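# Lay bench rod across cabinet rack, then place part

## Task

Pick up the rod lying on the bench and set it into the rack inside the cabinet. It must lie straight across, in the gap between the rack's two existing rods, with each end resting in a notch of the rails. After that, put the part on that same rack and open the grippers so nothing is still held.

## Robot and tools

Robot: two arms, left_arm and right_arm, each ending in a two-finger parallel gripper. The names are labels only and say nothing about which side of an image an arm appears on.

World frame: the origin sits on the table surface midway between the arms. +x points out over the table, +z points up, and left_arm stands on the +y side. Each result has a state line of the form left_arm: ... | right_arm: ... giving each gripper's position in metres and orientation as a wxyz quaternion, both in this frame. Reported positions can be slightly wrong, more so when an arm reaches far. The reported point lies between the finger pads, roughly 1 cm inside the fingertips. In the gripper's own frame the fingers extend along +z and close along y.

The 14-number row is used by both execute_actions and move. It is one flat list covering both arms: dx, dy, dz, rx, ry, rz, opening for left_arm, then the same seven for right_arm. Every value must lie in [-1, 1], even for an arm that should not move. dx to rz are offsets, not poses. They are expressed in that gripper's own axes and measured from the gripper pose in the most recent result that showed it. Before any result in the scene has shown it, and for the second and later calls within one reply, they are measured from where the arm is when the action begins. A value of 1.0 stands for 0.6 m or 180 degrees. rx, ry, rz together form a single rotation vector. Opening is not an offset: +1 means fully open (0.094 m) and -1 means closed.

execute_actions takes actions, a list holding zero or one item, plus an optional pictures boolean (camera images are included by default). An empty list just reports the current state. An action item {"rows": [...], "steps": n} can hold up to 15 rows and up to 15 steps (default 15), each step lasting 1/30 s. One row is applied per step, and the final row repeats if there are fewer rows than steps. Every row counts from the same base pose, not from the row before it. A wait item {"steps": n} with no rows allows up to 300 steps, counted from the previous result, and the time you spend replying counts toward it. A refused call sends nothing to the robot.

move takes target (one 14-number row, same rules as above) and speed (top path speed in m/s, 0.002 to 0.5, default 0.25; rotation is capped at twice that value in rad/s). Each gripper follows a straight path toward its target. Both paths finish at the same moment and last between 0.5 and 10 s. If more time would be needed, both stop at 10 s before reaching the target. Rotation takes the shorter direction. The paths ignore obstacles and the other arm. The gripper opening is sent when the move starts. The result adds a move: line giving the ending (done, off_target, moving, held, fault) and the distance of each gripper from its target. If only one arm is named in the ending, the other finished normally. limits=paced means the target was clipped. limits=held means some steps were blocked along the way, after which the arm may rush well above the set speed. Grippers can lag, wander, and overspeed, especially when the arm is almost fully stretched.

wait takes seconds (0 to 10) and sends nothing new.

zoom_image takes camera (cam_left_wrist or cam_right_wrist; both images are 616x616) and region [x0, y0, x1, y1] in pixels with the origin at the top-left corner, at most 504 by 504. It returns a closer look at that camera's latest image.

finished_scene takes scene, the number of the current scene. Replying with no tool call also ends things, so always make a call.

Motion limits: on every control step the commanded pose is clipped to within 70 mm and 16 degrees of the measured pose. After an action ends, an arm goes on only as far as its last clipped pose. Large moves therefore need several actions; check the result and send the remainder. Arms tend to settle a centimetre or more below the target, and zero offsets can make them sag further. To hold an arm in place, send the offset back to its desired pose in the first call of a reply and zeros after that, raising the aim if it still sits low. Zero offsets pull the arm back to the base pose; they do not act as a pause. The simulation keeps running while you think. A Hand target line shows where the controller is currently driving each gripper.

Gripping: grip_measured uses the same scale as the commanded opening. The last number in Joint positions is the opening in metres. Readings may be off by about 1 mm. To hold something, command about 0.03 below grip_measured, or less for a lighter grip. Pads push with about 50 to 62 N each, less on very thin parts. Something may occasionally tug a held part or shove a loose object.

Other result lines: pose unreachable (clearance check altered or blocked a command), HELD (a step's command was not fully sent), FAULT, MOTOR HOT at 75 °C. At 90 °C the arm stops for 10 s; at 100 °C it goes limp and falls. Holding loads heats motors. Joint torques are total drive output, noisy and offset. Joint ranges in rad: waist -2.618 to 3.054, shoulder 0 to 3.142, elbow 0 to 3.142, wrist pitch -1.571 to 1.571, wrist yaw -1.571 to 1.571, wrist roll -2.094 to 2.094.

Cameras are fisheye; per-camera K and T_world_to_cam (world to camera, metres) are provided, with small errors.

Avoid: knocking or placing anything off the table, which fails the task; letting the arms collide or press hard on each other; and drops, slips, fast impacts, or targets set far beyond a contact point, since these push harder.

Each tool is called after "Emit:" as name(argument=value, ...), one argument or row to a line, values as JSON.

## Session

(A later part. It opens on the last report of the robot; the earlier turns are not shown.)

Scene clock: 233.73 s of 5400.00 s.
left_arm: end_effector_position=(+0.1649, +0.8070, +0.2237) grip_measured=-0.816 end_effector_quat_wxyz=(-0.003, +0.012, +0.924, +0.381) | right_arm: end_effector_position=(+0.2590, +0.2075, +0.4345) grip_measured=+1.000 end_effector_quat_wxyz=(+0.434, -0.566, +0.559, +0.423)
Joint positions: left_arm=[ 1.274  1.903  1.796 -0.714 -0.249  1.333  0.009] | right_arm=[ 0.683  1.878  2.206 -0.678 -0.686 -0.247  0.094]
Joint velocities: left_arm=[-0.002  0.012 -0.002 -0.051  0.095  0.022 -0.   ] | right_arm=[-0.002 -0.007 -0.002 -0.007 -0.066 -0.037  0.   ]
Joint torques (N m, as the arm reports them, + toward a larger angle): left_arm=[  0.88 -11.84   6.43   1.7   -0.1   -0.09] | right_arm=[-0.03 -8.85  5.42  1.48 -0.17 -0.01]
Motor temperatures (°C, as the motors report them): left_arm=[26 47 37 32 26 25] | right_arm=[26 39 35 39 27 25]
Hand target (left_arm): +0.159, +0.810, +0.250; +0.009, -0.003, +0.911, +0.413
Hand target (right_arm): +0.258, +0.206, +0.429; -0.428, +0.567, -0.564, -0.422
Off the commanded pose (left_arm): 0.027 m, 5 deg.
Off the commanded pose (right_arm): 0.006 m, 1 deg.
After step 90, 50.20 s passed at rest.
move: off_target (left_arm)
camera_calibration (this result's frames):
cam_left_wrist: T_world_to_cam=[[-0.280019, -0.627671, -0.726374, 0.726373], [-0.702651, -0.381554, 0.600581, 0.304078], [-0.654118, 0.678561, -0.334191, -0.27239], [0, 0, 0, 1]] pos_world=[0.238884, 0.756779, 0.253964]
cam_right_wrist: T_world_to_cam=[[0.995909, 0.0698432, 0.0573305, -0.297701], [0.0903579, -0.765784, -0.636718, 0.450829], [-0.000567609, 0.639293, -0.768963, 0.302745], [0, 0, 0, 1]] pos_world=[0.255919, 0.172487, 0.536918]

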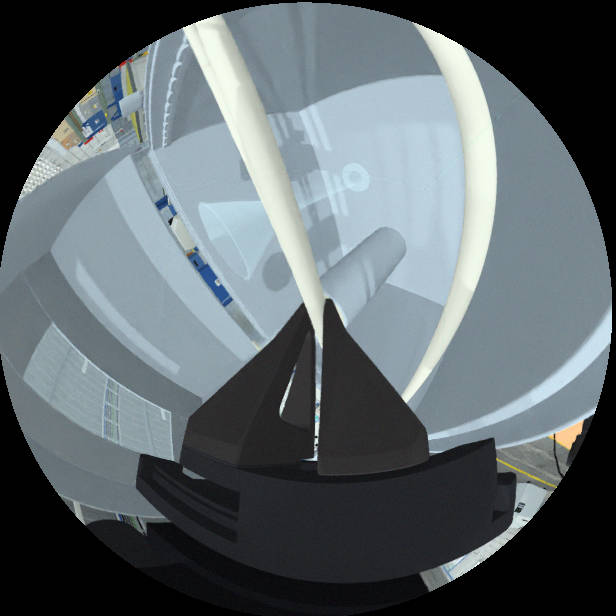

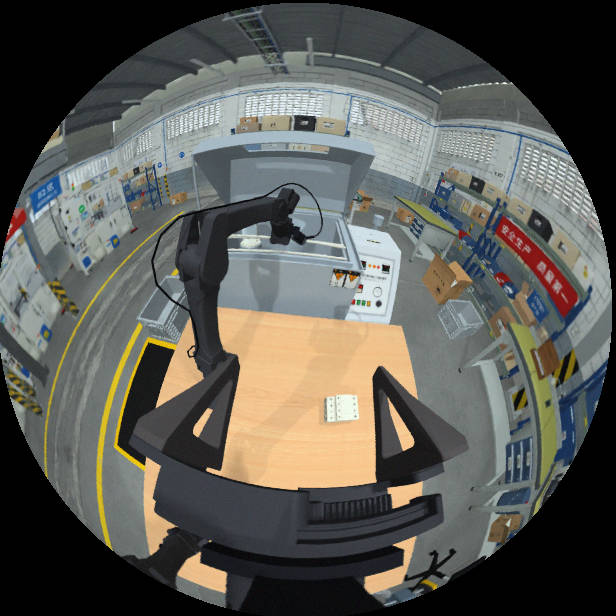

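Emit:
move(
  target=[0.0205,0.028,-0.021,-0.021,-0.006,-0.019,-0.9,0,0,0,0,0,0,1],
  speed=0.03,
)

Emit:
zoom_image(
  camera="cam_right_wrist",
  region=[300, 215, 370, 275],
)

Scene clock: 257.93 s of 5400.00 s.
left_arm: end_effector_position=(+0.1572, +0.8073, +0.2235) grip_measured=-0.816 end_effector_quat_wxyz=(+0.005, +0.001, +0.923, +0.384) | right_arm: end_effector_position=(+0.2590, +0.2075, +0.4345) grip_measured=+1.000 end_effector_quat_wxyz=(+0.434, -0.566, +0.559, +0.423)
Joint positions: left_arm=[ 1.294  1.885  1.766 -0.691 -0.229  1.325  0.009] | right_arm=[ 0.683  1.878  2.206 -0.678 -0.686 -0.247  0.094]
Joint velocities: left_arm=[ 0.012  0.007 -0.002 -0.037 -0.051 -0.051 -0.   ] | right_arm=[-0.017  0.002  0.012 -0.11   0.051 -0.022  0.   ]
Joint torques (N m, as the arm reports them, + toward a larger angle): left_arm=[  0.58 -11.16   6.31   1.74  -0.07  -0.09] | right_arm=[ 0.13 -8.17  7.8   1.55 -0.13  0.03]
Motor temperatures (°C, as the motors report them): left_arm=[26 51 36 33 26 25] | right_arm=[26 40 33 40 27 25]
Hand target (left_arm): +0.153, +0.810, +0.245; +0.017, -0.011, +0.911, +0.411
Hand target (right_arm): +0.259, +0.208, +0.434; -0.434, +0.566, -0.559, -0.423
Off the commanded pose (left_arm): 0.022 m, 4 deg.
Off the commanded pose (right_arm): 0.000 m, 0 deg.
After step 90, 19.37 s passed at rest.
move: off_target (left_arm)
camera_calibration (this result's frames):
cam_left_wrist: T_world_to_cam=[[-0.254399, -0.627016, -0.736296, 0.721873], [-0.711536, -0.394276, 0.581603, 0.314852], [-0.654979, 0.671861, -0.345841, -0.269525], [0, 0, 0, 1]] pos_world=[0.23114, 0.757848, 0.25518]
cam_right_wrist: T_world_to_cam=[[0.995895, 0.0698268, 0.0576022, -0.297836], [0.0905188, -0.765602, -0.636914, 0.450896], [-0.000373274, 0.639513, -0.76878, 0.302614], [0, 0, 0, 1]] pos_world=[0.255911, 0.172478, 0.536982]

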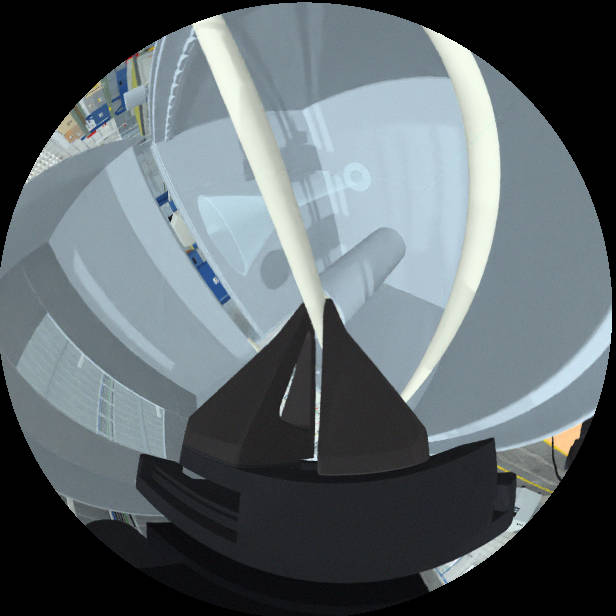

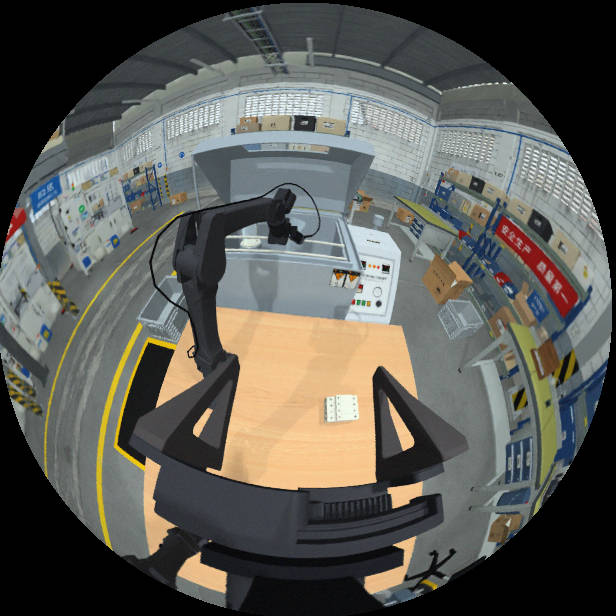

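Region (300, 215, 370, 275) of cam_right_wrist's 616x616 image, scaled by 7.200, with more detail than that image has; it fills the top 432 rows of this view, and the rest is white.

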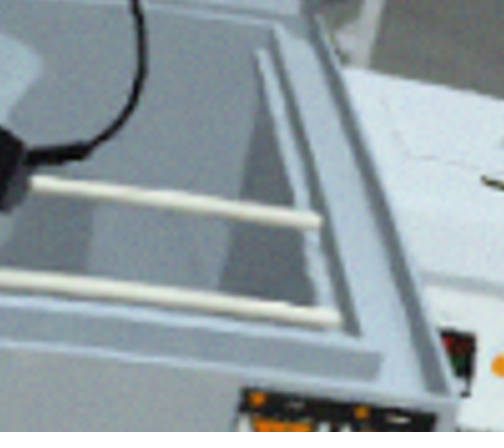

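Emit:
move(
  target=[-0.022,0.029,-0.022,-0.019,-0.002,-0.013,-0.9,0,0,0,0,0,0,1],
  speed=0.03,
)

Emit:
zoom_image(
  camera="cam_right_wrist",
  region=[300, 215, 370, 275],
)

Scene clock: 285.83 s of 5400.00 s.
left_arm: end_effector_position=(+0.1651, +0.8049, +0.2242) grip_measured=-0.816 end_effector_quat_wxyz=(+0.007, -0.009, +0.922, +0.386) | right_arm: end_effector_position=(+0.2590, +0.2075, +0.4345) grip_measured=+1.000 end_effector_quat_wxyz=(+0.434, -0.566, +0.559, +0.423)
Joint positions: left_arm=[ 1.272  1.885  1.766 -0.69  -0.249  1.289  0.009] | right_arm=[ 0.683  1.878  2.206 -0.678 -0.686 -0.247  0.094]
Joint velocities: left_arm=[-0.007 -0.002  0.002 -0.095 -0.051 -0.022 -0.001] | right_arm=[-0.012  0.007 -0.007  0.037  0.022 -0.051  0.   ]
Joint torques (N m, as the arm reports them, + toward a larger angle): left_arm=[-0.72 -9.33  9.23  1.6  -0.26 -0.08] | right_arm=[ 0.05 -7.92  7.61  1.52 -0.15  0.04]
Motor temperatures (°C, as the motors report them): left_arm=[26 51 36 34 26 25] | right_arm=[26 40 33 40 27 25]
Hand target (left_arm): +0.170, +0.809, +0.245; +0.017, -0.016, +0.911, +0.411
Hand target (right_arm): +0.259, +0.208, +0.434; -0.434, +0.566, -0.559, -0.423
Off the commanded pose (left_arm): 0.022 m, 3 deg.
Off the commanded pose (right_arm): 0.000 m, 0 deg.
After step 90, 23.47 s passed at rest.
move: off_target (left_arm)
camera_calibration (this result's frames):
cam_left_wrist: T_world_to_cam=[[-0.235538, -0.627265, -0.742335, 0.721306], [-0.711642, -0.40888, 0.571299, 0.333177], [-0.661881, 0.662839, -0.350081, -0.253181], [0, 0, 0, 1]] pos_world=[0.239422, 0.756498, 0.256473]
cam_right_wrist: T_world_to_cam=[[0.995895, 0.0698268, 0.0576022, -0.297836], [0.0905188, -0.765602, -0.636914, 0.450896], [-0.000373274, 0.639513, -0.76878, 0.302614], [0, 0, 0, 1]] pos_world=[0.255911, 0.172478, 0.536982]

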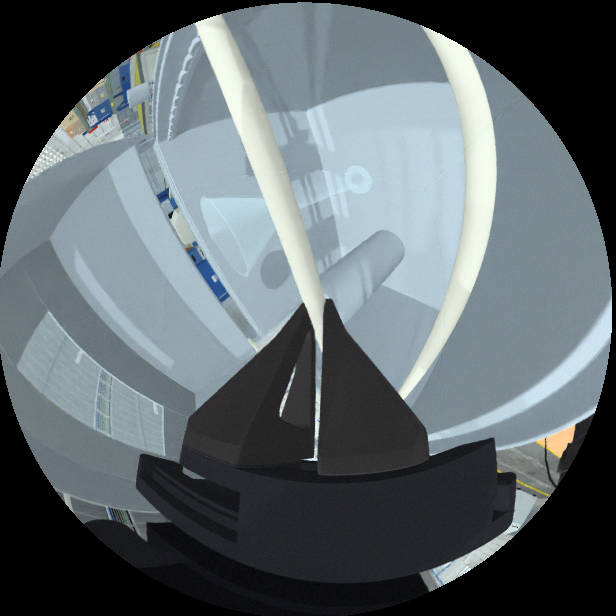

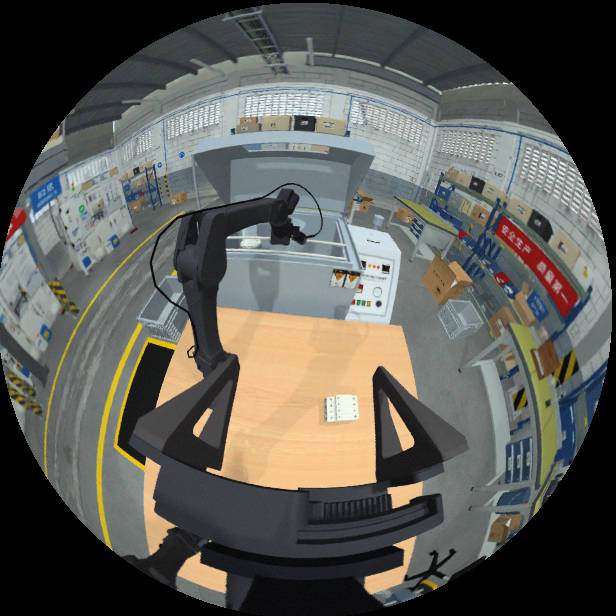

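Region (300, 215, 370, 275) of cam_right_wrist's 616x616 image, scaled by 7.200, with more detail than that image has; it fills the top 432 rows of this view, and the rest is white.

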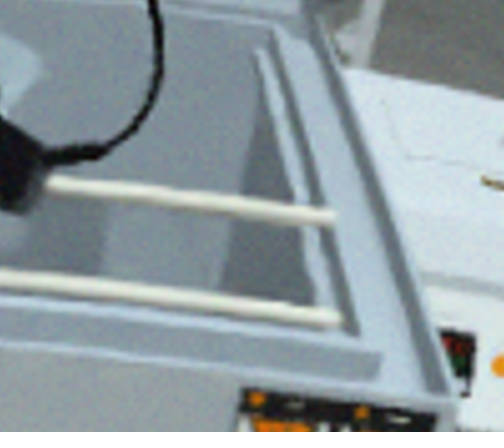

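Emit:
move(
  target=[-0.005,0.021,-0.007,-0.018,-0.001,0.004,-0.9,0,0,0,0,0,0,1],
  speed=0.02,
)

Emit:
zoom_image(
  camera="cam_right_wrist",
  region=[300, 215, 370, 275],
)

Scene clock: 310.07 s of 5400.00 s.
left_arm: end_effector_position=(+0.1655, +0.8078, +0.2271) grip_measured=-0.816 end_effector_quat_wxyz=(+0.005, -0.003, +0.919, +0.394) | right_arm: end_effector_position=(+0.2591, +0.2075, +0.4346) grip_measured=+1.000 end_effector_quat_wxyz=(+0.435, -0.566, +0.559, +0.423)
Joint positions: left_arm=[ 1.272  1.885  1.766 -0.673 -0.253  1.306  0.009] | right_arm=[ 0.683  1.878  2.206 -0.678 -0.686 -0.247  0.094]
Joint velocities: left_arm=[ 0.007  0.007 -0.017  0.007  0.022 -0.007  0.001] | right_arm=[-0.012  0.012 -0.012  0.022 -0.081  0.081  0.   ]
Joint torques (N m, as the arm reports them, + toward a larger angle): left_arm=[-0.52 -9.58  5.94  1.74 -0.27  0.04] | right_arm=[-0.06 -8.08  7.75  1.57 -0.11  0.  ]
Motor temperatures (°C, as the motors report them): left_arm=[26 49 38 33 26 25] | right_arm=[26 41 33 41 27 25]
Hand target (left_arm): +0.168, +0.811, +0.236; +0.006, -0.002, +0.911, +0.412
Hand target (right_arm): +0.259, +0.208, +0.435; -0.434, +0.566, -0.559, -0.423
Off the commanded pose (left_arm): 0.010 m, 2 deg.
Off the commanded pose (right_arm): 0.000 m, 0 deg.
After step 90, 19.57 s passed at rest.
move: done
camera_calibration (this result's frames):
cam_left_wrist: T_world_to_cam=[[-0.247592, -0.612556, -0.750648, 0.717391], [-0.710403, -0.412049, 0.570564, 0.335453], [-0.658807, 0.67453, -0.333142, -0.267589], [0, 0, 0, 1]] pos_world=[0.239638, 0.758162, 0.257966]
cam_right_wrist: T_world_to_cam=[[0.99588, 0.0698103, 0.0578739, -0.29797], [0.0906798, -0.76542, -0.63711, 0.450963], [-0.000178986, 0.639733, -0.768597, 0.302483], [0, 0, 0, 1]] pos_world=[0.255903, 0.172469, 0.537045]

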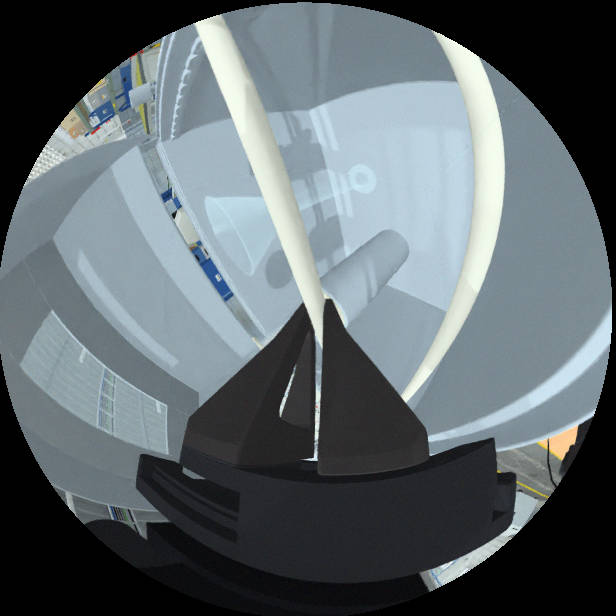

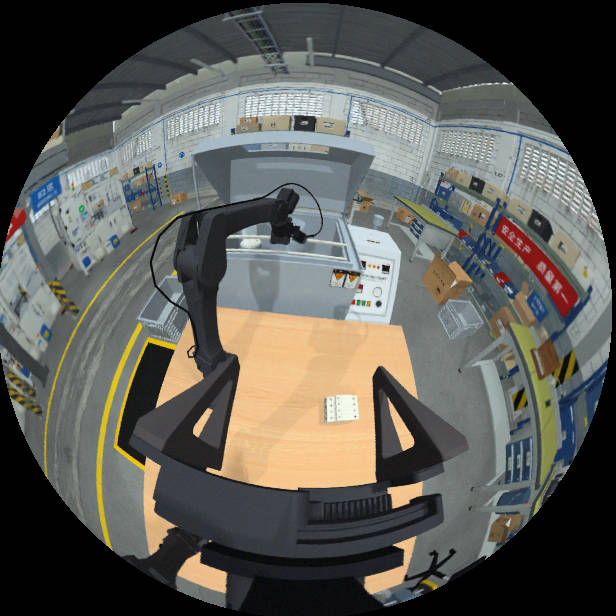

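Region (300, 215, 370, 275) of cam_right_wrist's 616x616 image, scaled by 7.200, with more detail than that image has; it fills the top 432 rows of this view, and the rest is white.

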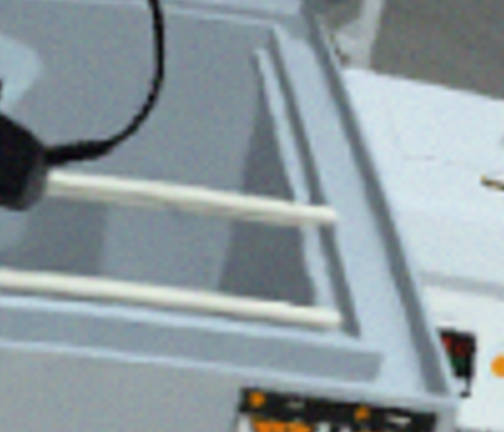

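Emit:
move(
  target=[-0.003,-0.001,0.006,-0.012,0,0,-0.9,0,0,0,0,0,0,1],
  speed=0.015,
)

Emit:
zoom_image(
  camera="cam_right_wrist",
  region=[300, 215, 370, 275],
)

Scene clock: 319.67 s of 5400.00 s.
left_arm: end_effector_position=(+0.1636, +0.8071, +0.2102) grip_measured=-0.816 end_effector_quat_wxyz=(-0.003, +0.000, +0.921, +0.389) | right_arm: end_effector_position=(+0.2591, +0.2075, +0.4346) grip_measured=+1.000 end_effector_quat_wxyz=(+0.435, -0.566, +0.559, +0.423)
Joint positions: left_arm=[ 1.272  1.885  1.707 -0.628 -0.262  1.314  0.009] | right_arm=[ 0.683  1.878  2.206 -0.678 -0.686 -0.247  0.094]
Joint velocities: left_arm=[ 0.012 -0.007  0.012  0.007 -0.051  0.007  0.   ] | right_arm=[ 0.002  0.007 -0.007  0.037  0.022  0.007  0.   ]
Joint torques (N m, as the arm reports them, + toward a larger angle): left_arm=[ -0.5  -10.12   6.28   1.77  -0.2   -0.01] | right_arm=[ 0.01 -8.03  7.63  1.54 -0.1   0.01]
Motor temperatures (°C, as the motors report them): left_arm=[26 49 37 34 26 25] | right_arm=[26 41 33 41 27 25]
Hand target (left_arm): +0.167, +0.810, +0.224; +0.005, -0.002, +0.912, +0.411
Hand target (right_arm): +0.259, +0.208, +0.435; -0.435, +0.566, -0.559, -0.423
Off the commanded pose (left_arm): 0.015 m, 3 deg.
Off the commanded pose (right_arm): 0.000 m, 0 deg.
After step 90, 5.17 s passed at rest.
move: off_target (left_arm)
camera_calibration (this result's frames):
cam_left_wrist: T_world_to_cam=[[-0.259935, -0.620524, -0.739854, 0.710009], [-0.700556, -0.40613, 0.586754, 0.333679], [-0.664572, 0.670827, -0.329144, -0.270898], [0, 0, 0, 1]] pos_world=[0.238286, 0.75782, 0.240351]
cam_right_wrist: T_world_to_cam=[[0.99588, 0.0698103, 0.0578739, -0.29797], [0.0906798, -0.76542, -0.63711, 0.450963], [-0.000178986, 0.639733, -0.768597, 0.302483], [0, 0, 0, 1]] pos_world=[0.255903, 0.172469, 0.537045]

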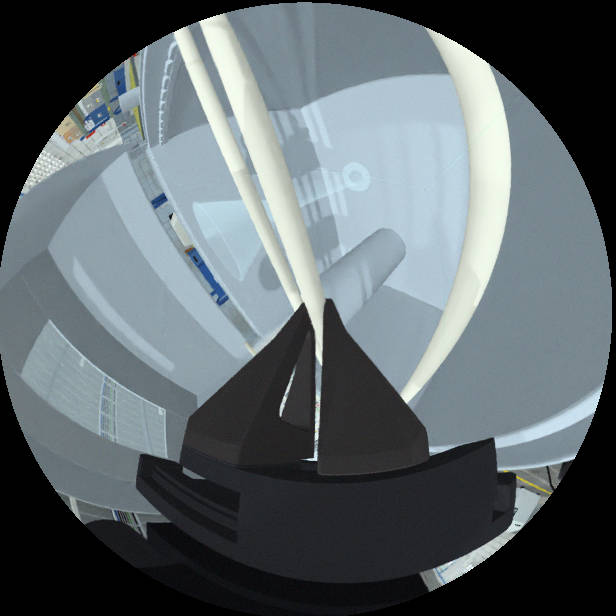

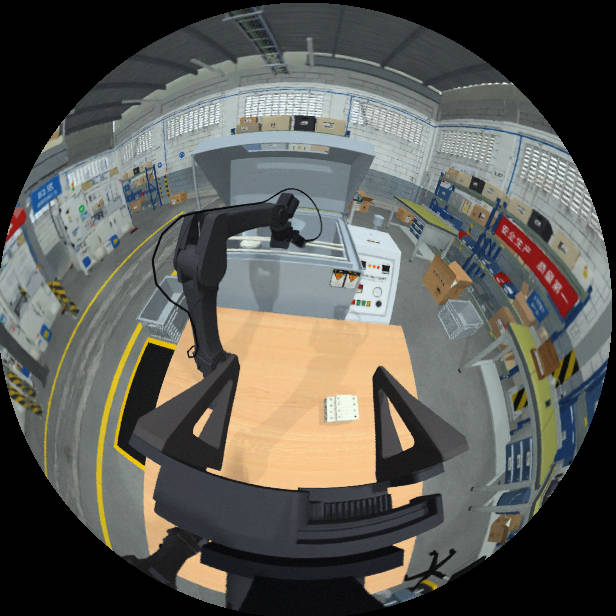

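Region (300, 215, 370, 275) of cam_right_wrist's 616x616 image, scaled by 7.200, with more detail than that image has; it fills the top 432 rows of this view, and the rest is white.

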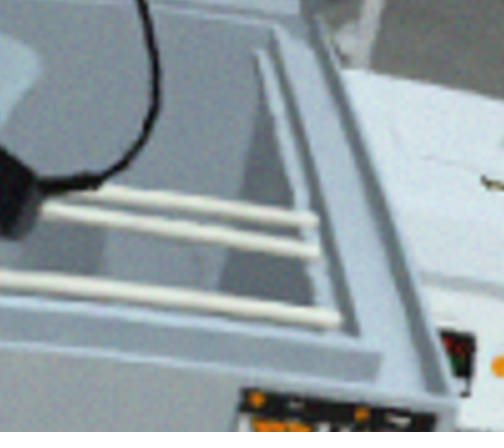

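Emit:
move(
  target=[-0.014,0.021,-0.014,-0.016,-0.002,-0.007,-0.9,0,0,0,0,0,0,1],
  speed=0.015,
)

Emit:
zoom_image(
  camera="cam_right_wrist",
  region=[300, 215, 370, 275],
)

Scene clock: 332.57 s of 5400.00 s.
left_arm: end_effector_position=(+0.1663, +0.8065, +0.2111) grip_measured=-0.816 end_effector_quat_wxyz=(-0.005, -0.001, +0.920, +0.392) | right_arm: end_effector_position=(+0.2591, +0.2076, +0.4347) grip_measured=+1.000 end_effector_quat_wxyz=(+0.435, -0.566, +0.559, +0.423)
Joint positions: left_arm=[ 1.262  1.885  1.707 -0.626 -0.275  1.308  0.009] | right_arm=[ 0.683  1.878  2.206 -0.677 -0.686 -0.247  0.094]
Joint velocities: left_arm=[-0.007 -0.002 -0.007  0.007 -0.022  0.037  0.   ] | right_arm=[ 0.007  0.007  0.012  0.007 -0.051  0.081  0.   ]
Joint torques (N m, as the arm reports them, + toward a larger angle): left_arm=[-0.79 -9.57  7.27  1.71 -0.22 -0.16] | right_arm=[-0.03 -8.23  7.76  1.55 -0.16  0.03]
Motor temperatures (°C, as the motors report them): left_arm=[26 50 36 34 26 25] | right_arm=[26 41 34 41 27 25]
Hand target (left_arm): +0.172, +0.809, +0.225; +0.005, -0.008, +0.911, +0.412
Hand target (right_arm): +0.259, +0.208, +0.435; -0.435, +0.566, -0.559, -0.423
Off the commanded pose (left_arm): 0.016 m, 3 deg.
Off the commanded pose (right_arm): 0.000 m, 0 deg.
After step 90, 7.90 s passed at rest.
move: off_target (left_arm)
camera_calibration (this result's frames):
cam_left_wrist: T_world_to_cam=[[-0.260254, -0.617377, -0.74237, 0.709012], [-0.696982, -0.411964, 0.586943, 0.33893], [-0.668195, 0.670173, -0.323085, -0.268583], [0, 0, 0, 1]] pos_world=[0.241286, 0.757352, 0.240641]
cam_right_wrist: T_world_to_cam=[[0.995865, 0.0697937, 0.0581455, -0.298105], [0.0908409, -0.765238, -0.637305, 0.45103], [0.0000152564, 0.639952, -0.768415, 0.302352], [0, 0, 0, 1]] pos_world=[0.255896, 0.172461, 0.537109]

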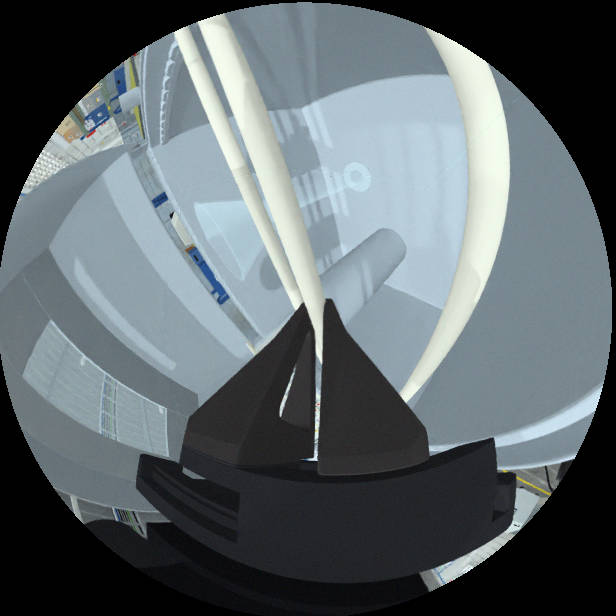

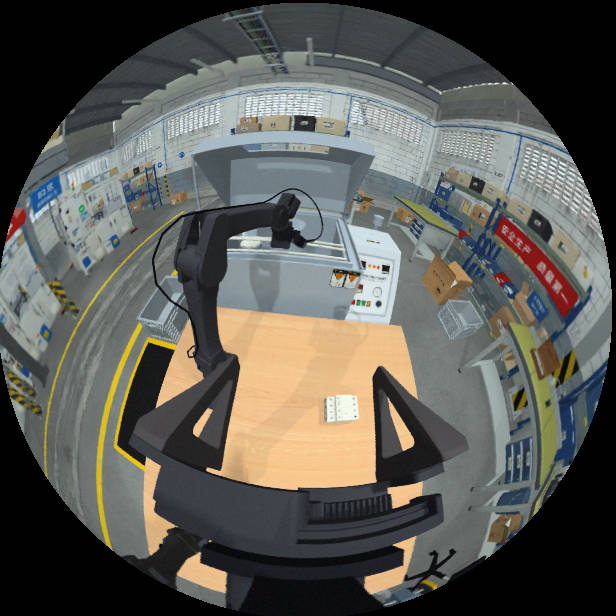

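Region (300, 215, 370, 275) of cam_right_wrist's 616x616 image, scaled by 7.200, with more detail than that image has; it fills the top 432 rows of this view, and the rest is white.

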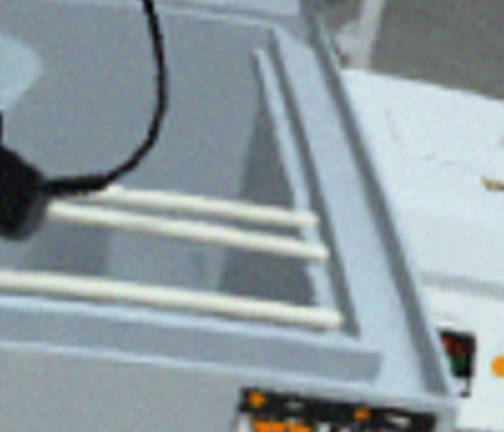

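Emit:
move(
  target=[-0.005,0.006,0.001,-0.014,-0.003,-0.005,-0.9,0,0,0,0,0,0,1],
  speed=0.01,
)

Emit:
zoom_image(
  camera="cam_right_wrist",
  region=[300, 215, 370, 275],
)

Scene clock: 342.87 s of 5400.00 s.
left_arm: end_effector_position=(+0.1663, +0.8096, +0.2056) grip_measured=-0.816 end_effector_quat_wxyz=(-0.007, +0.002, +0.917, +0.399) | right_arm: end_effector_position=(+0.2591, +0.2076, +0.4347) grip_measured=+1.000 end_effector_quat_wxyz=(+0.435, -0.566, +0.559, +0.423)
Joint positions: left_arm=[ 1.262  1.885  1.673 -0.576 -0.281  1.319  0.009] | right_arm=[ 0.683  1.878  2.206 -0.677 -0.686 -0.247  0.094]
Joint velocities: left_arm=[-0.007 -0.012 -0.017  0.081 -0.037 -0.051 -0.001] | right_arm=[-0.012  0.002 -0.012  0.037 -0.051 -0.066  0.   ]
Joint torques (N m, as the arm reports them, + toward a larger angle): left_arm=[ -0.4  -10.04   5.61   1.72  -0.14  -0.18] | right_arm=[ 0.03 -8.07  7.78  1.56 -0.08  0.03]
Motor temperatures (°C, as the motors report them): left_arm=[26 49 36 34 26 25] | right_arm=[26 41 34 41 27 25]
Hand target (left_arm): +0.169, +0.809, +0.213; +0.003, -0.005, +0.911, +0.411
Hand target (right_arm): +0.259, +0.208, +0.435; -0.435, +0.566, -0.559, -0.423
Off the commanded pose (left_arm): 0.008 m, 2 deg.
Off the commanded pose (right_arm): 0.000 m, 0 deg.
After step 90, 4.70 s passed at rest.
move: done
camera_calibration (this result's frames):
cam_left_wrist: T_world_to_cam=[[-0.266993, -0.604257, -0.750725, 0.699139], [-0.694438, -0.419491, 0.584622, 0.349576], [-0.668184, 0.677422, -0.307618, -0.281466], [0, 0, 0, 1]] pos_world=[0.241353, 0.759775, 0.233908]
cam_right_wrist: T_world_to_cam=[[0.995865, 0.0697937, 0.0581455, -0.298105], [0.0908409, -0.765238, -0.637305, 0.45103], [0.0000152564, 0.639952, -0.768415, 0.302352], [0, 0, 0, 1]] pos_world=[0.255896, 0.172461, 0.537109]

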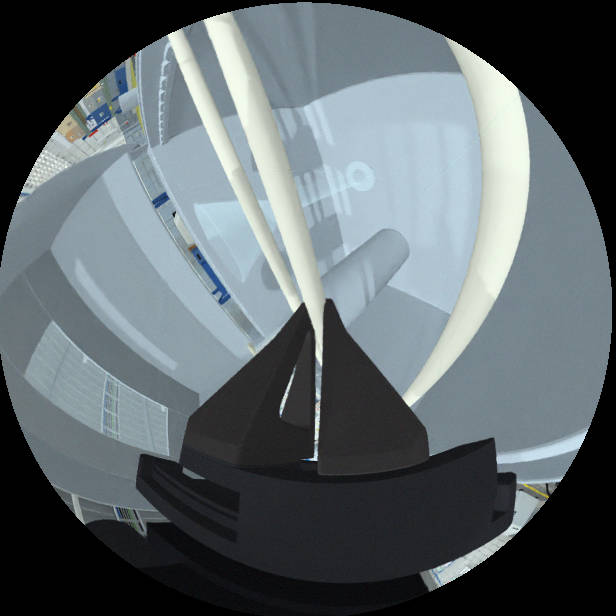

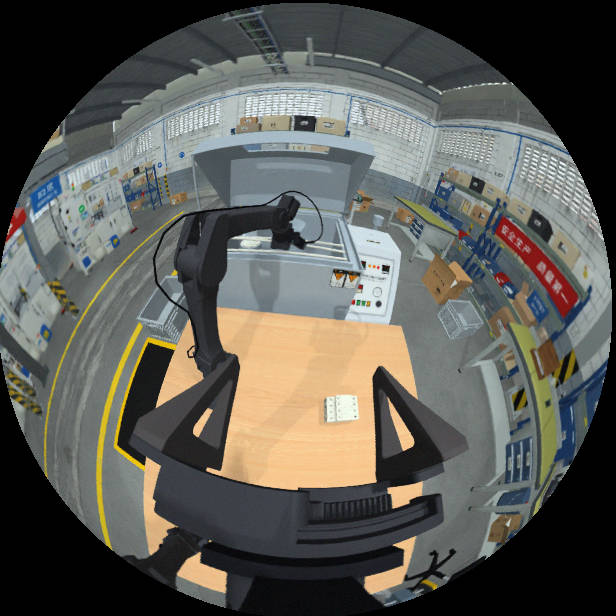

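Region (300, 215, 370, 275) of cam_right_wrist's 616x616 image, scaled by 7.200, with more detail than that image has; it fills the top 432 rows of this view, and the rest is white.

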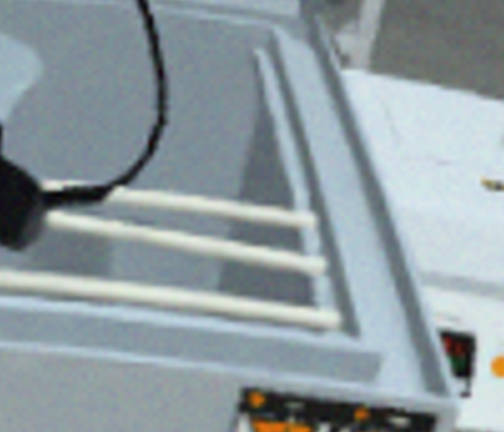

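Emit:
zoom_image(
  camera="cam_right_wrist",
  region=[180, 200, 300, 280],
)

Region (180, 200, 300, 280) of cam_right_wrist's 616x616 image, scaled by 4.200, with more detail than that image has.

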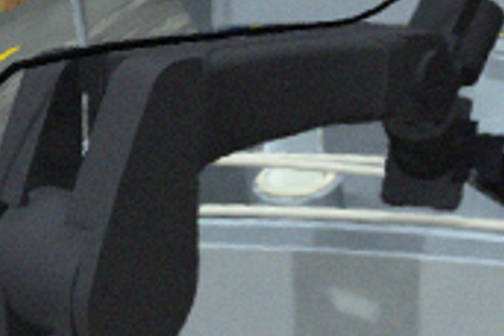

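Emit:
move(
  target=[-0.005,0.015,-0.014,-0.009,-0.003,-0.005,-0.9,0.038,0.565,-0.177,0,0,0,1],
  speed=0.2,
)

Scene clock: 366.50 s of 5400.00 s.
left_arm: end_effector_position=(+0.1663, +0.8096, +0.2055) grip_measured=-0.816 end_effector_quat_wxyz=(-0.008, +0.004, +0.917, +0.399) | right_arm: end_effector_position=(-0.0806, +0.1002, +0.4316) grip_measured=+1.000 end_effector_quat_wxyz=(+0.445, -0.568, +0.550, +0.421)
Joint positions: left_arm=[ 1.262  1.885  1.673 -0.576 -0.281  1.324  0.009] | right_arm=[ 1.876  1.168  1.488 -0.602  0.463  0.085  0.094]
Joint velocities: left_arm=[-0.012 -0.007  0.007 -0.037  0.037 -0.022 -0.   ] | right_arm=[ 0.027  0.012 -0.002 -0.066  0.154  0.081  0.   ]
Joint torques (N m, as the arm reports them, + toward a larger angle): left_arm=[-0.56 -9.93  7.19  1.55 -0.18 -0.16] | right_arm=[ 0.97 -1.96  7.25  1.45  0.16  0.14]
Motor temperatures (°C, as the motors report them): left_arm=[26 50 36 34 26 25] | right_arm=[26 41 33 41 27 25]
Hand target (left_arm): +0.170, +0.809, +0.218; +0.000, -0.003, +0.911, +0.412
Hand target (right_arm): -0.082, +0.098, +0.426; -0.441, +0.571, -0.554, -0.416
Off the commanded pose (left_arm): 0.013 m, 2 deg.
Off the commanded pose (right_arm): 0.003 m, 2 deg.
After step 90, 18.13 s passed at rest.
move: off_target (left_arm)
camera_calibration (this result's frames):
cam_left_wrist: T_world_to_cam=[[-0.27139, -0.603458, -0.749791, 0.698962], [-0.69378, -0.417295, 0.58697, 0.347264], [-0.667096, 0.679487, -0.305418, -0.283802], [0, 0, 0, 1]] pos_world=[0.241293, 0.759545, 0.233563]
cam_right_wrist: T_world_to_cam=[[0.994156, 0.0709922, 0.0813323, 0.0376129], [0.106856, -0.754435, -0.647618, 0.402422], [0.0153841, 0.652524, -0.757612, 0.364068], [0, 0, 0, 1]] pos_world=[-0.085995, 0.0633681, 0.533379]

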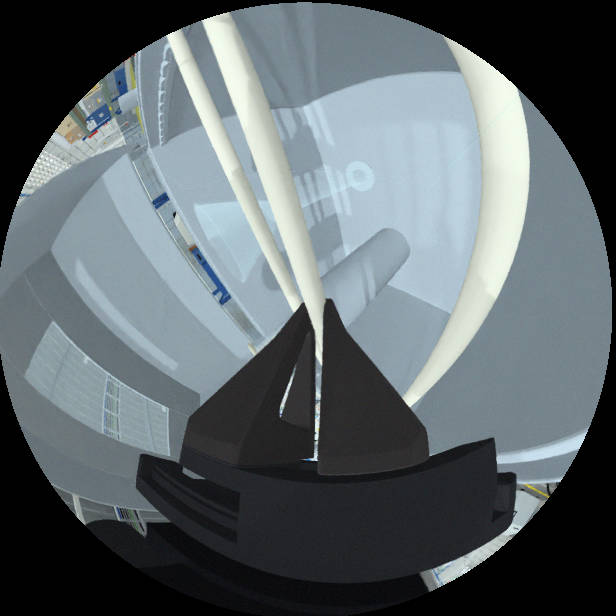

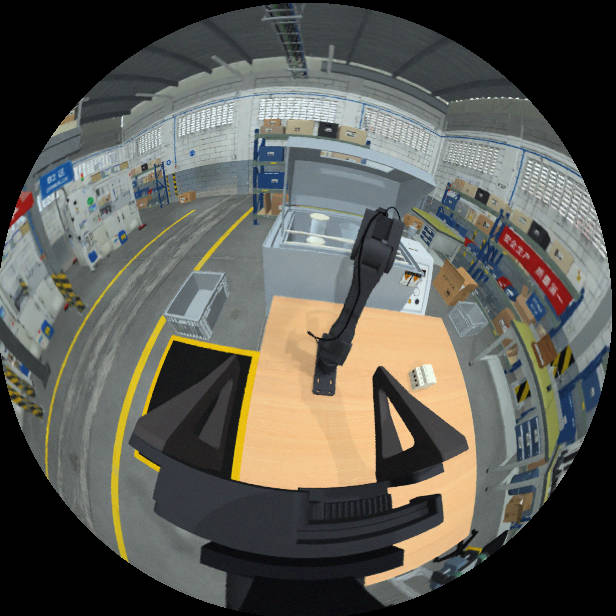

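Emit:
zoom_image(
  camera="cam_right_wrist",
  region=[260, 205, 340, 265],
)

Region (260, 205, 340, 265) of cam_right_wrist's 616x616 image, scaled by 6.300, with more detail than that image has; it fills the top 378 rows of this view, and the rest is white.

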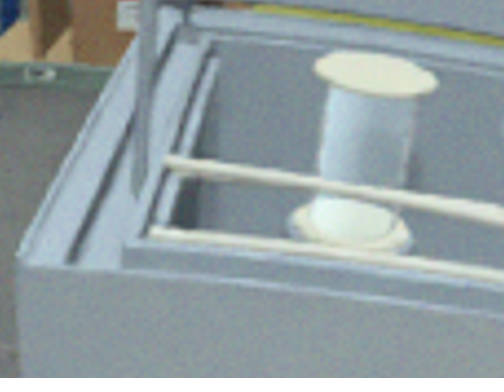

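Emit:
move(
  target=[-0.014,0.033,-0.031,-0.009,-0.003,-0.012,-0.9,0,0,0,0,0,0,1],
  speed=0.015,
)

Emit:
zoom_image(
  camera="cam_right_wrist",
  region=[260, 205, 340, 265],
)

Scene clock: 400.93 s of 5400.00 s.
left_arm: end_effector_position=(+0.1695, +0.8071, +0.2169) grip_measured=-0.816 end_effector_quat_wxyz=(-0.002, -0.007, +0.918, +0.397) | right_arm: end_effector_position=(-0.0801, +0.1002, +0.4316) grip_measured=+1.000 end_effector_quat_wxyz=(+0.446, -0.567, +0.550, +0.421)
Joint positions: left_arm=[ 1.254  1.885  1.721 -0.63  -0.283  1.291  0.009] | right_arm=[ 1.876  1.168  1.488 -0.602  0.466  0.086  0.094]
Joint velocities: left_arm=[-0.007 -0.032 -0.012 -0.066  0.007  0.022  0.   ] | right_arm=[-0.007  0.002 -0.007 -0.081  0.022  0.125  0.   ]
Joint torques (N m, as the arm reports them, + toward a larger angle): left_arm=[-0.94 -9.03  9.28  1.48 -0.28 -0.11] | right_arm=[ 0.07 -1.94  7.95  1.66  0.1   0.  ]
Motor temperatures (°C, as the motors report them): left_arm=[26 50 37 34 26 25] | right_arm=[26 36 33 41 27 25]
Hand target (left_arm): +0.175, +0.809, +0.232; +0.004, -0.011, +0.911, +0.412
Hand target (right_arm): -0.081, +0.100, +0.432; -0.445, +0.568, -0.550, -0.421
Off the commanded pose (left_arm): 0.017 m, 2 deg.
Off the commanded pose (right_arm): 0.000 m, 0 deg.
After step 90, 29.30 s passed at rest.
move: off_target (left_arm)
camera_calibration (this result's frames):
cam_left_wrist: T_world_to_cam=[[-0.246231, -0.610637, -0.752657, 0.708944], [-0.699451, -0.425612, 0.574128, 0.352217], [-0.670924, 0.667815, -0.322312, -0.262715], [0, 0, 0, 1]] pos_world=[0.244661, 0.758261, 0.246697]
cam_right_wrist: T_world_to_cam=[[0.994339, 0.068253, 0.0814282, 0.037383], [0.104839, -0.754724, -0.647611, 0.402209], [0.0172544, 0.652483, -0.757607, 0.364202], [0, 0, 0, 1]] pos_world=[-0.0856229, 0.0633701, 0.533353]

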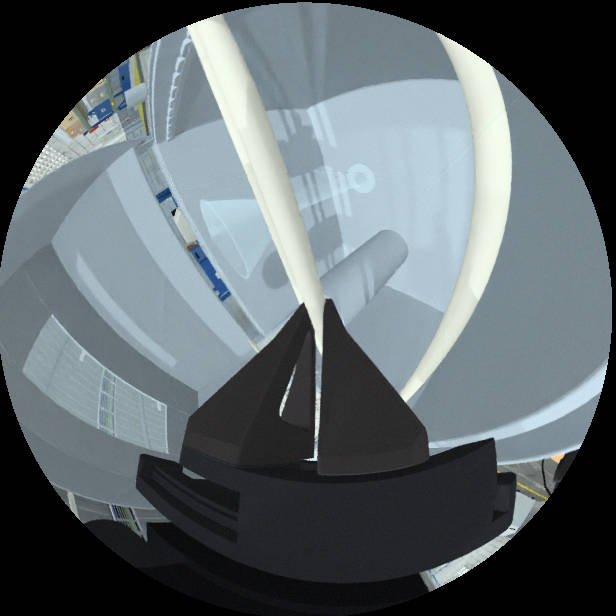

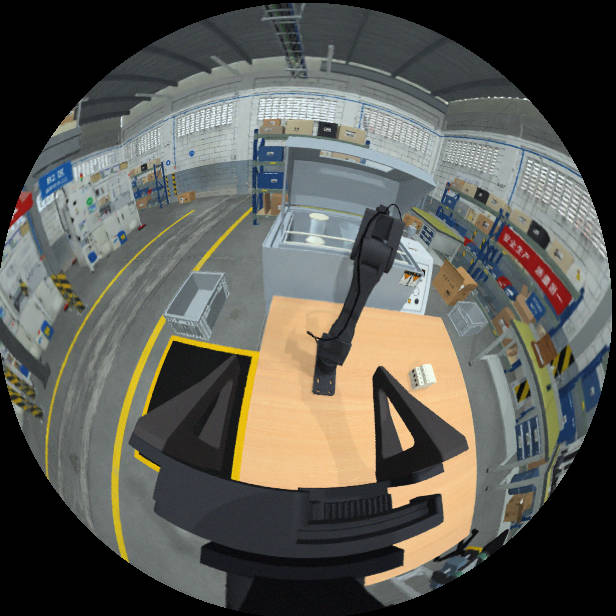

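Region (260, 205, 340, 265) of cam_right_wrist's 616x616 image, scaled by 6.300, with more detail than that image has; it fills the top 378 rows of this view, and the rest is white.

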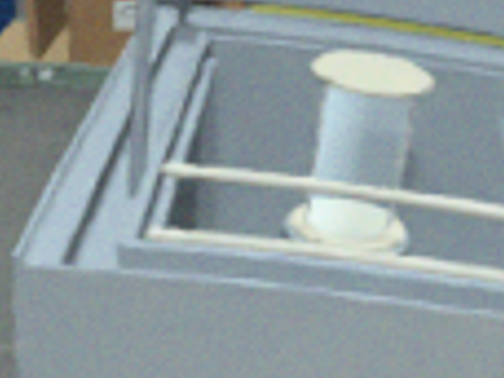

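Emit:
move(
  target=[-0.0075,-0.005,0.009,-0.01,-0.004,0.002,-0.9,0,0,0,0,0,0,1],
  speed=0.01,
)

Emit:
zoom_image(
  camera="cam_right_wrist",
  region=[260, 205, 340, 265],
)

Scene clock: 416.33 s of 5400.00 s.
left_arm: end_effector_position=(+0.1690, +0.8056, +0.1992) grip_measured=-0.816 end_effector_quat_wxyz=(-0.005, -0.003, +0.920, +0.392) | right_arm: end_effector_position=(-0.0801, +0.1002, +0.4316) grip_measured=+1.000 end_effector_quat_wxyz=(+0.446, -0.567, +0.550, +0.421)
Joint positions: left_arm=[ 1.254  1.885  1.66  -0.581 -0.283  1.297  0.009] | right_arm=[ 1.876  1.168  1.488 -0.602  0.466  0.086  0.094]
Joint velocities: left_arm=[ 0.027  0.002  0.007  0.022 -0.095 -0.022  0.   ] | right_arm=[-0.002  0.027 -0.007  0.051  0.022 -0.037  0.   ]
Joint torques (N m, as the arm reports them, + toward a larger angle): left_arm=[-0.5  -9.75  6.33  1.78 -0.16  0.06] | right_arm=[ 0.02 -2.11  7.89  1.64  0.08  0.01]
Motor temperatures (°C, as the motors report them): left_arm=[26 50 38 34 26 25] | right_arm=[26 35 34 42 27 25]
Hand target (left_arm): +0.174, +0.809, +0.211; +0.003, -0.002, +0.911, +0.411
Hand target (right_arm): -0.080, +0.100, +0.432; -0.446, +0.567, -0.550, -0.421
Off the commanded pose (left_arm): 0.013 m, 3 deg.
Off the commanded pose (right_arm): 0.000 m, 0 deg.
After step 90, 10.40 s passed at rest.
move: off_target (left_arm)
camera_calibration (this result's frames):
cam_left_wrist: T_world_to_cam=[[-0.25536, -0.618698, -0.742969, 0.700751], [-0.69591, -0.415846, 0.585476, 0.350619], [-0.671194, 0.666547, -0.324368, -0.266359], [0, 0, 0, 1]] pos_world=[0.244164, 0.756897, 0.228959]
cam_right_wrist: T_world_to_cam=[[0.994339, 0.068253, 0.0814282, 0.037383], [0.104839, -0.754724, -0.647611, 0.402209], [0.0172544, 0.652483, -0.757607, 0.364202], [0, 0, 0, 1]] pos_world=[-0.0856229, 0.0633701, 0.533353]

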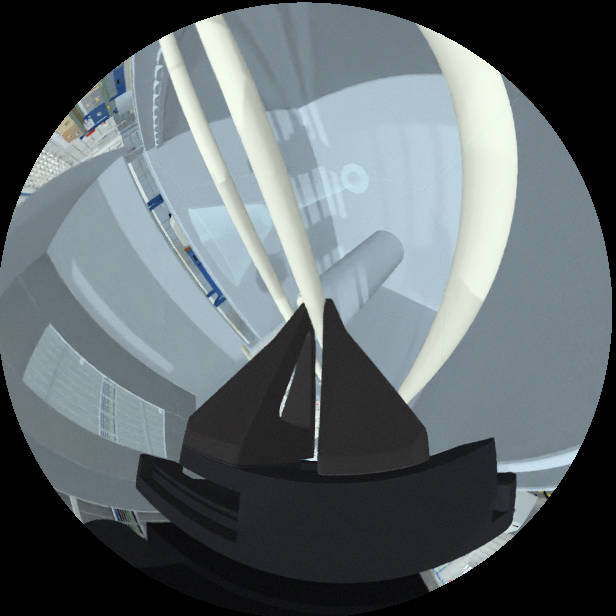

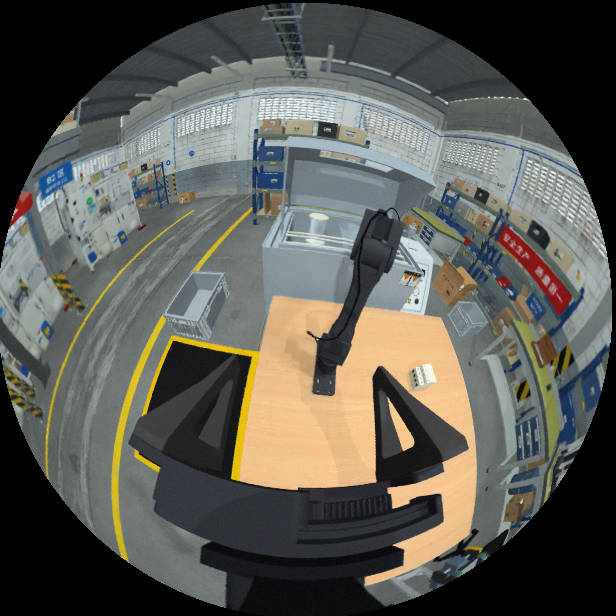

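Region (260, 205, 340, 265) of cam_right_wrist's 616x616 image, scaled by 6.300, with more detail than that image has; it fills the top 378 rows of this view, and the rest is white.

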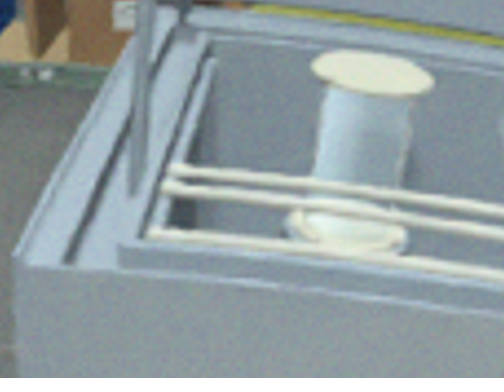

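Emit:
move(
  target=[-0.007,0.0155,-0.008,-0.013,-0.01,-0.01,-0.9,0,0,0,0,0,0,1],
  speed=0.01,
)

Emit:
zoom_image(
  camera="cam_right_wrist",
  region=[260, 205, 340, 265],
)

Scene clock: 433.63 s of 5400.00 s.
left_arm: end_effector_position=(+0.1699, +0.8047, +0.1963) grip_measured=-0.816 end_effector_quat_wxyz=(-0.002, -0.004, +0.921, +0.389) | right_arm: end_effector_position=(-0.0801, +0.1002, +0.4316) grip_measured=+1.000 end_effector_quat_wxyz=(+0.446, -0.567, +0.550, +0.421)
Joint positions: left_arm=[ 1.254  1.885  1.652 -0.578 -0.276  1.292  0.009] | right_arm=[ 1.876  1.168  1.488 -0.602  0.466  0.086  0.094]
Joint velocities: left_arm=[-0.007  0.002 -0.012  0.007 -0.051 -0.007  0.   ] | right_arm=[ 0.002 -0.002 -0.002  0.007 -0.066  0.007  0.   ]
Joint torques (N m, as the arm reports them, + toward a larger angle): left_arm=[ -0.02 -10.23   5.94   1.83  -0.01  -0.11] | right_arm=[ 0.18 -1.96  7.87  1.67  0.09 -0.01]
Motor temperatures (°C, as the motors report them): left_arm=[26 50 37 35 26 25] | right_arm=[26 35 34 42 27 25]
Hand target (left_arm): +0.173, +0.808, +0.209; +0.015, -0.011, +0.912, +0.410
Hand target (right_arm): -0.080, +0.100, +0.432; -0.446, +0.567, -0.550, -0.421
Off the commanded pose (left_arm): 0.014 m, 3 deg.
Off the commanded pose (right_arm): 0.000 m, 0 deg.
After step 90, 11.13 s passed at rest.
move: off_target (left_arm)
camera_calibration (this result's frames):
cam_left_wrist: T_world_to_cam=[[-0.251254, -0.622596, -0.741111, 0.700311], [-0.700311, -0.411615, 0.583214, 0.350411], [-0.668159, 0.665543, -0.332591, -0.264213], [0, 0, 0, 1]] pos_world=[0.244816, 0.75609, 0.226769]
cam_right_wrist: T_world_to_cam=[[0.994339, 0.068253, 0.0814282, 0.037383], [0.104839, -0.754724, -0.647611, 0.402209], [0.0172544, 0.652483, -0.757607, 0.364202], [0, 0, 0, 1]] pos_world=[-0.0856229, 0.0633701, 0.533353]

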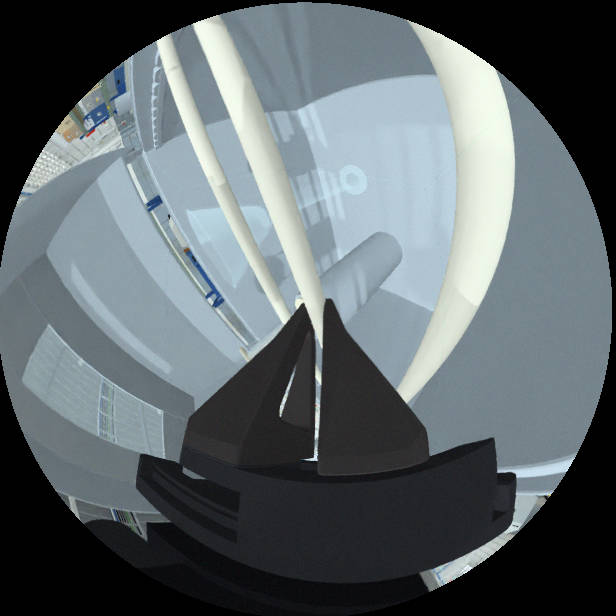

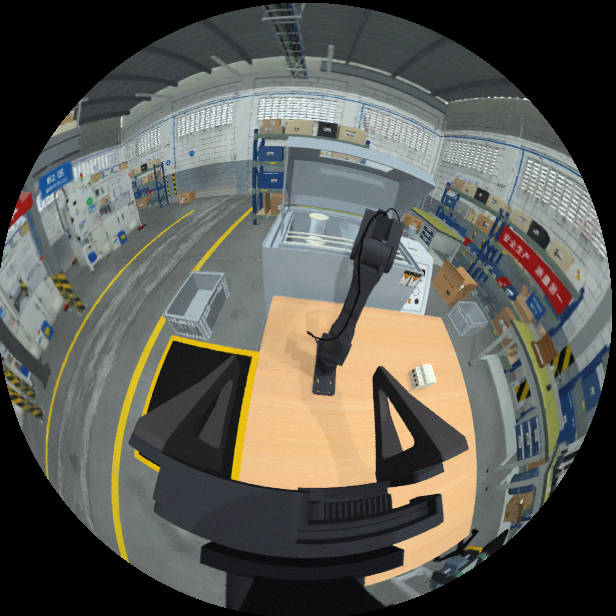

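Region (260, 205, 340, 265) of cam_right_wrist's 616x616 image, scaled by 6.300, with more detail than that image has; it fills the top 378 rows of this view, and the rest is white.

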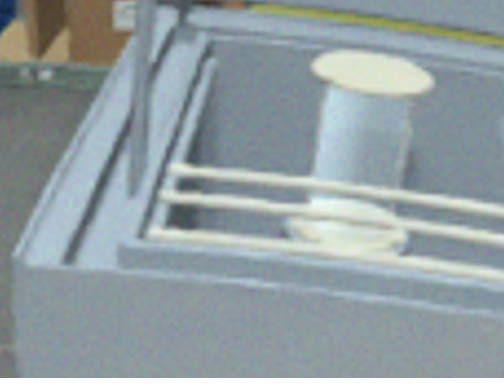

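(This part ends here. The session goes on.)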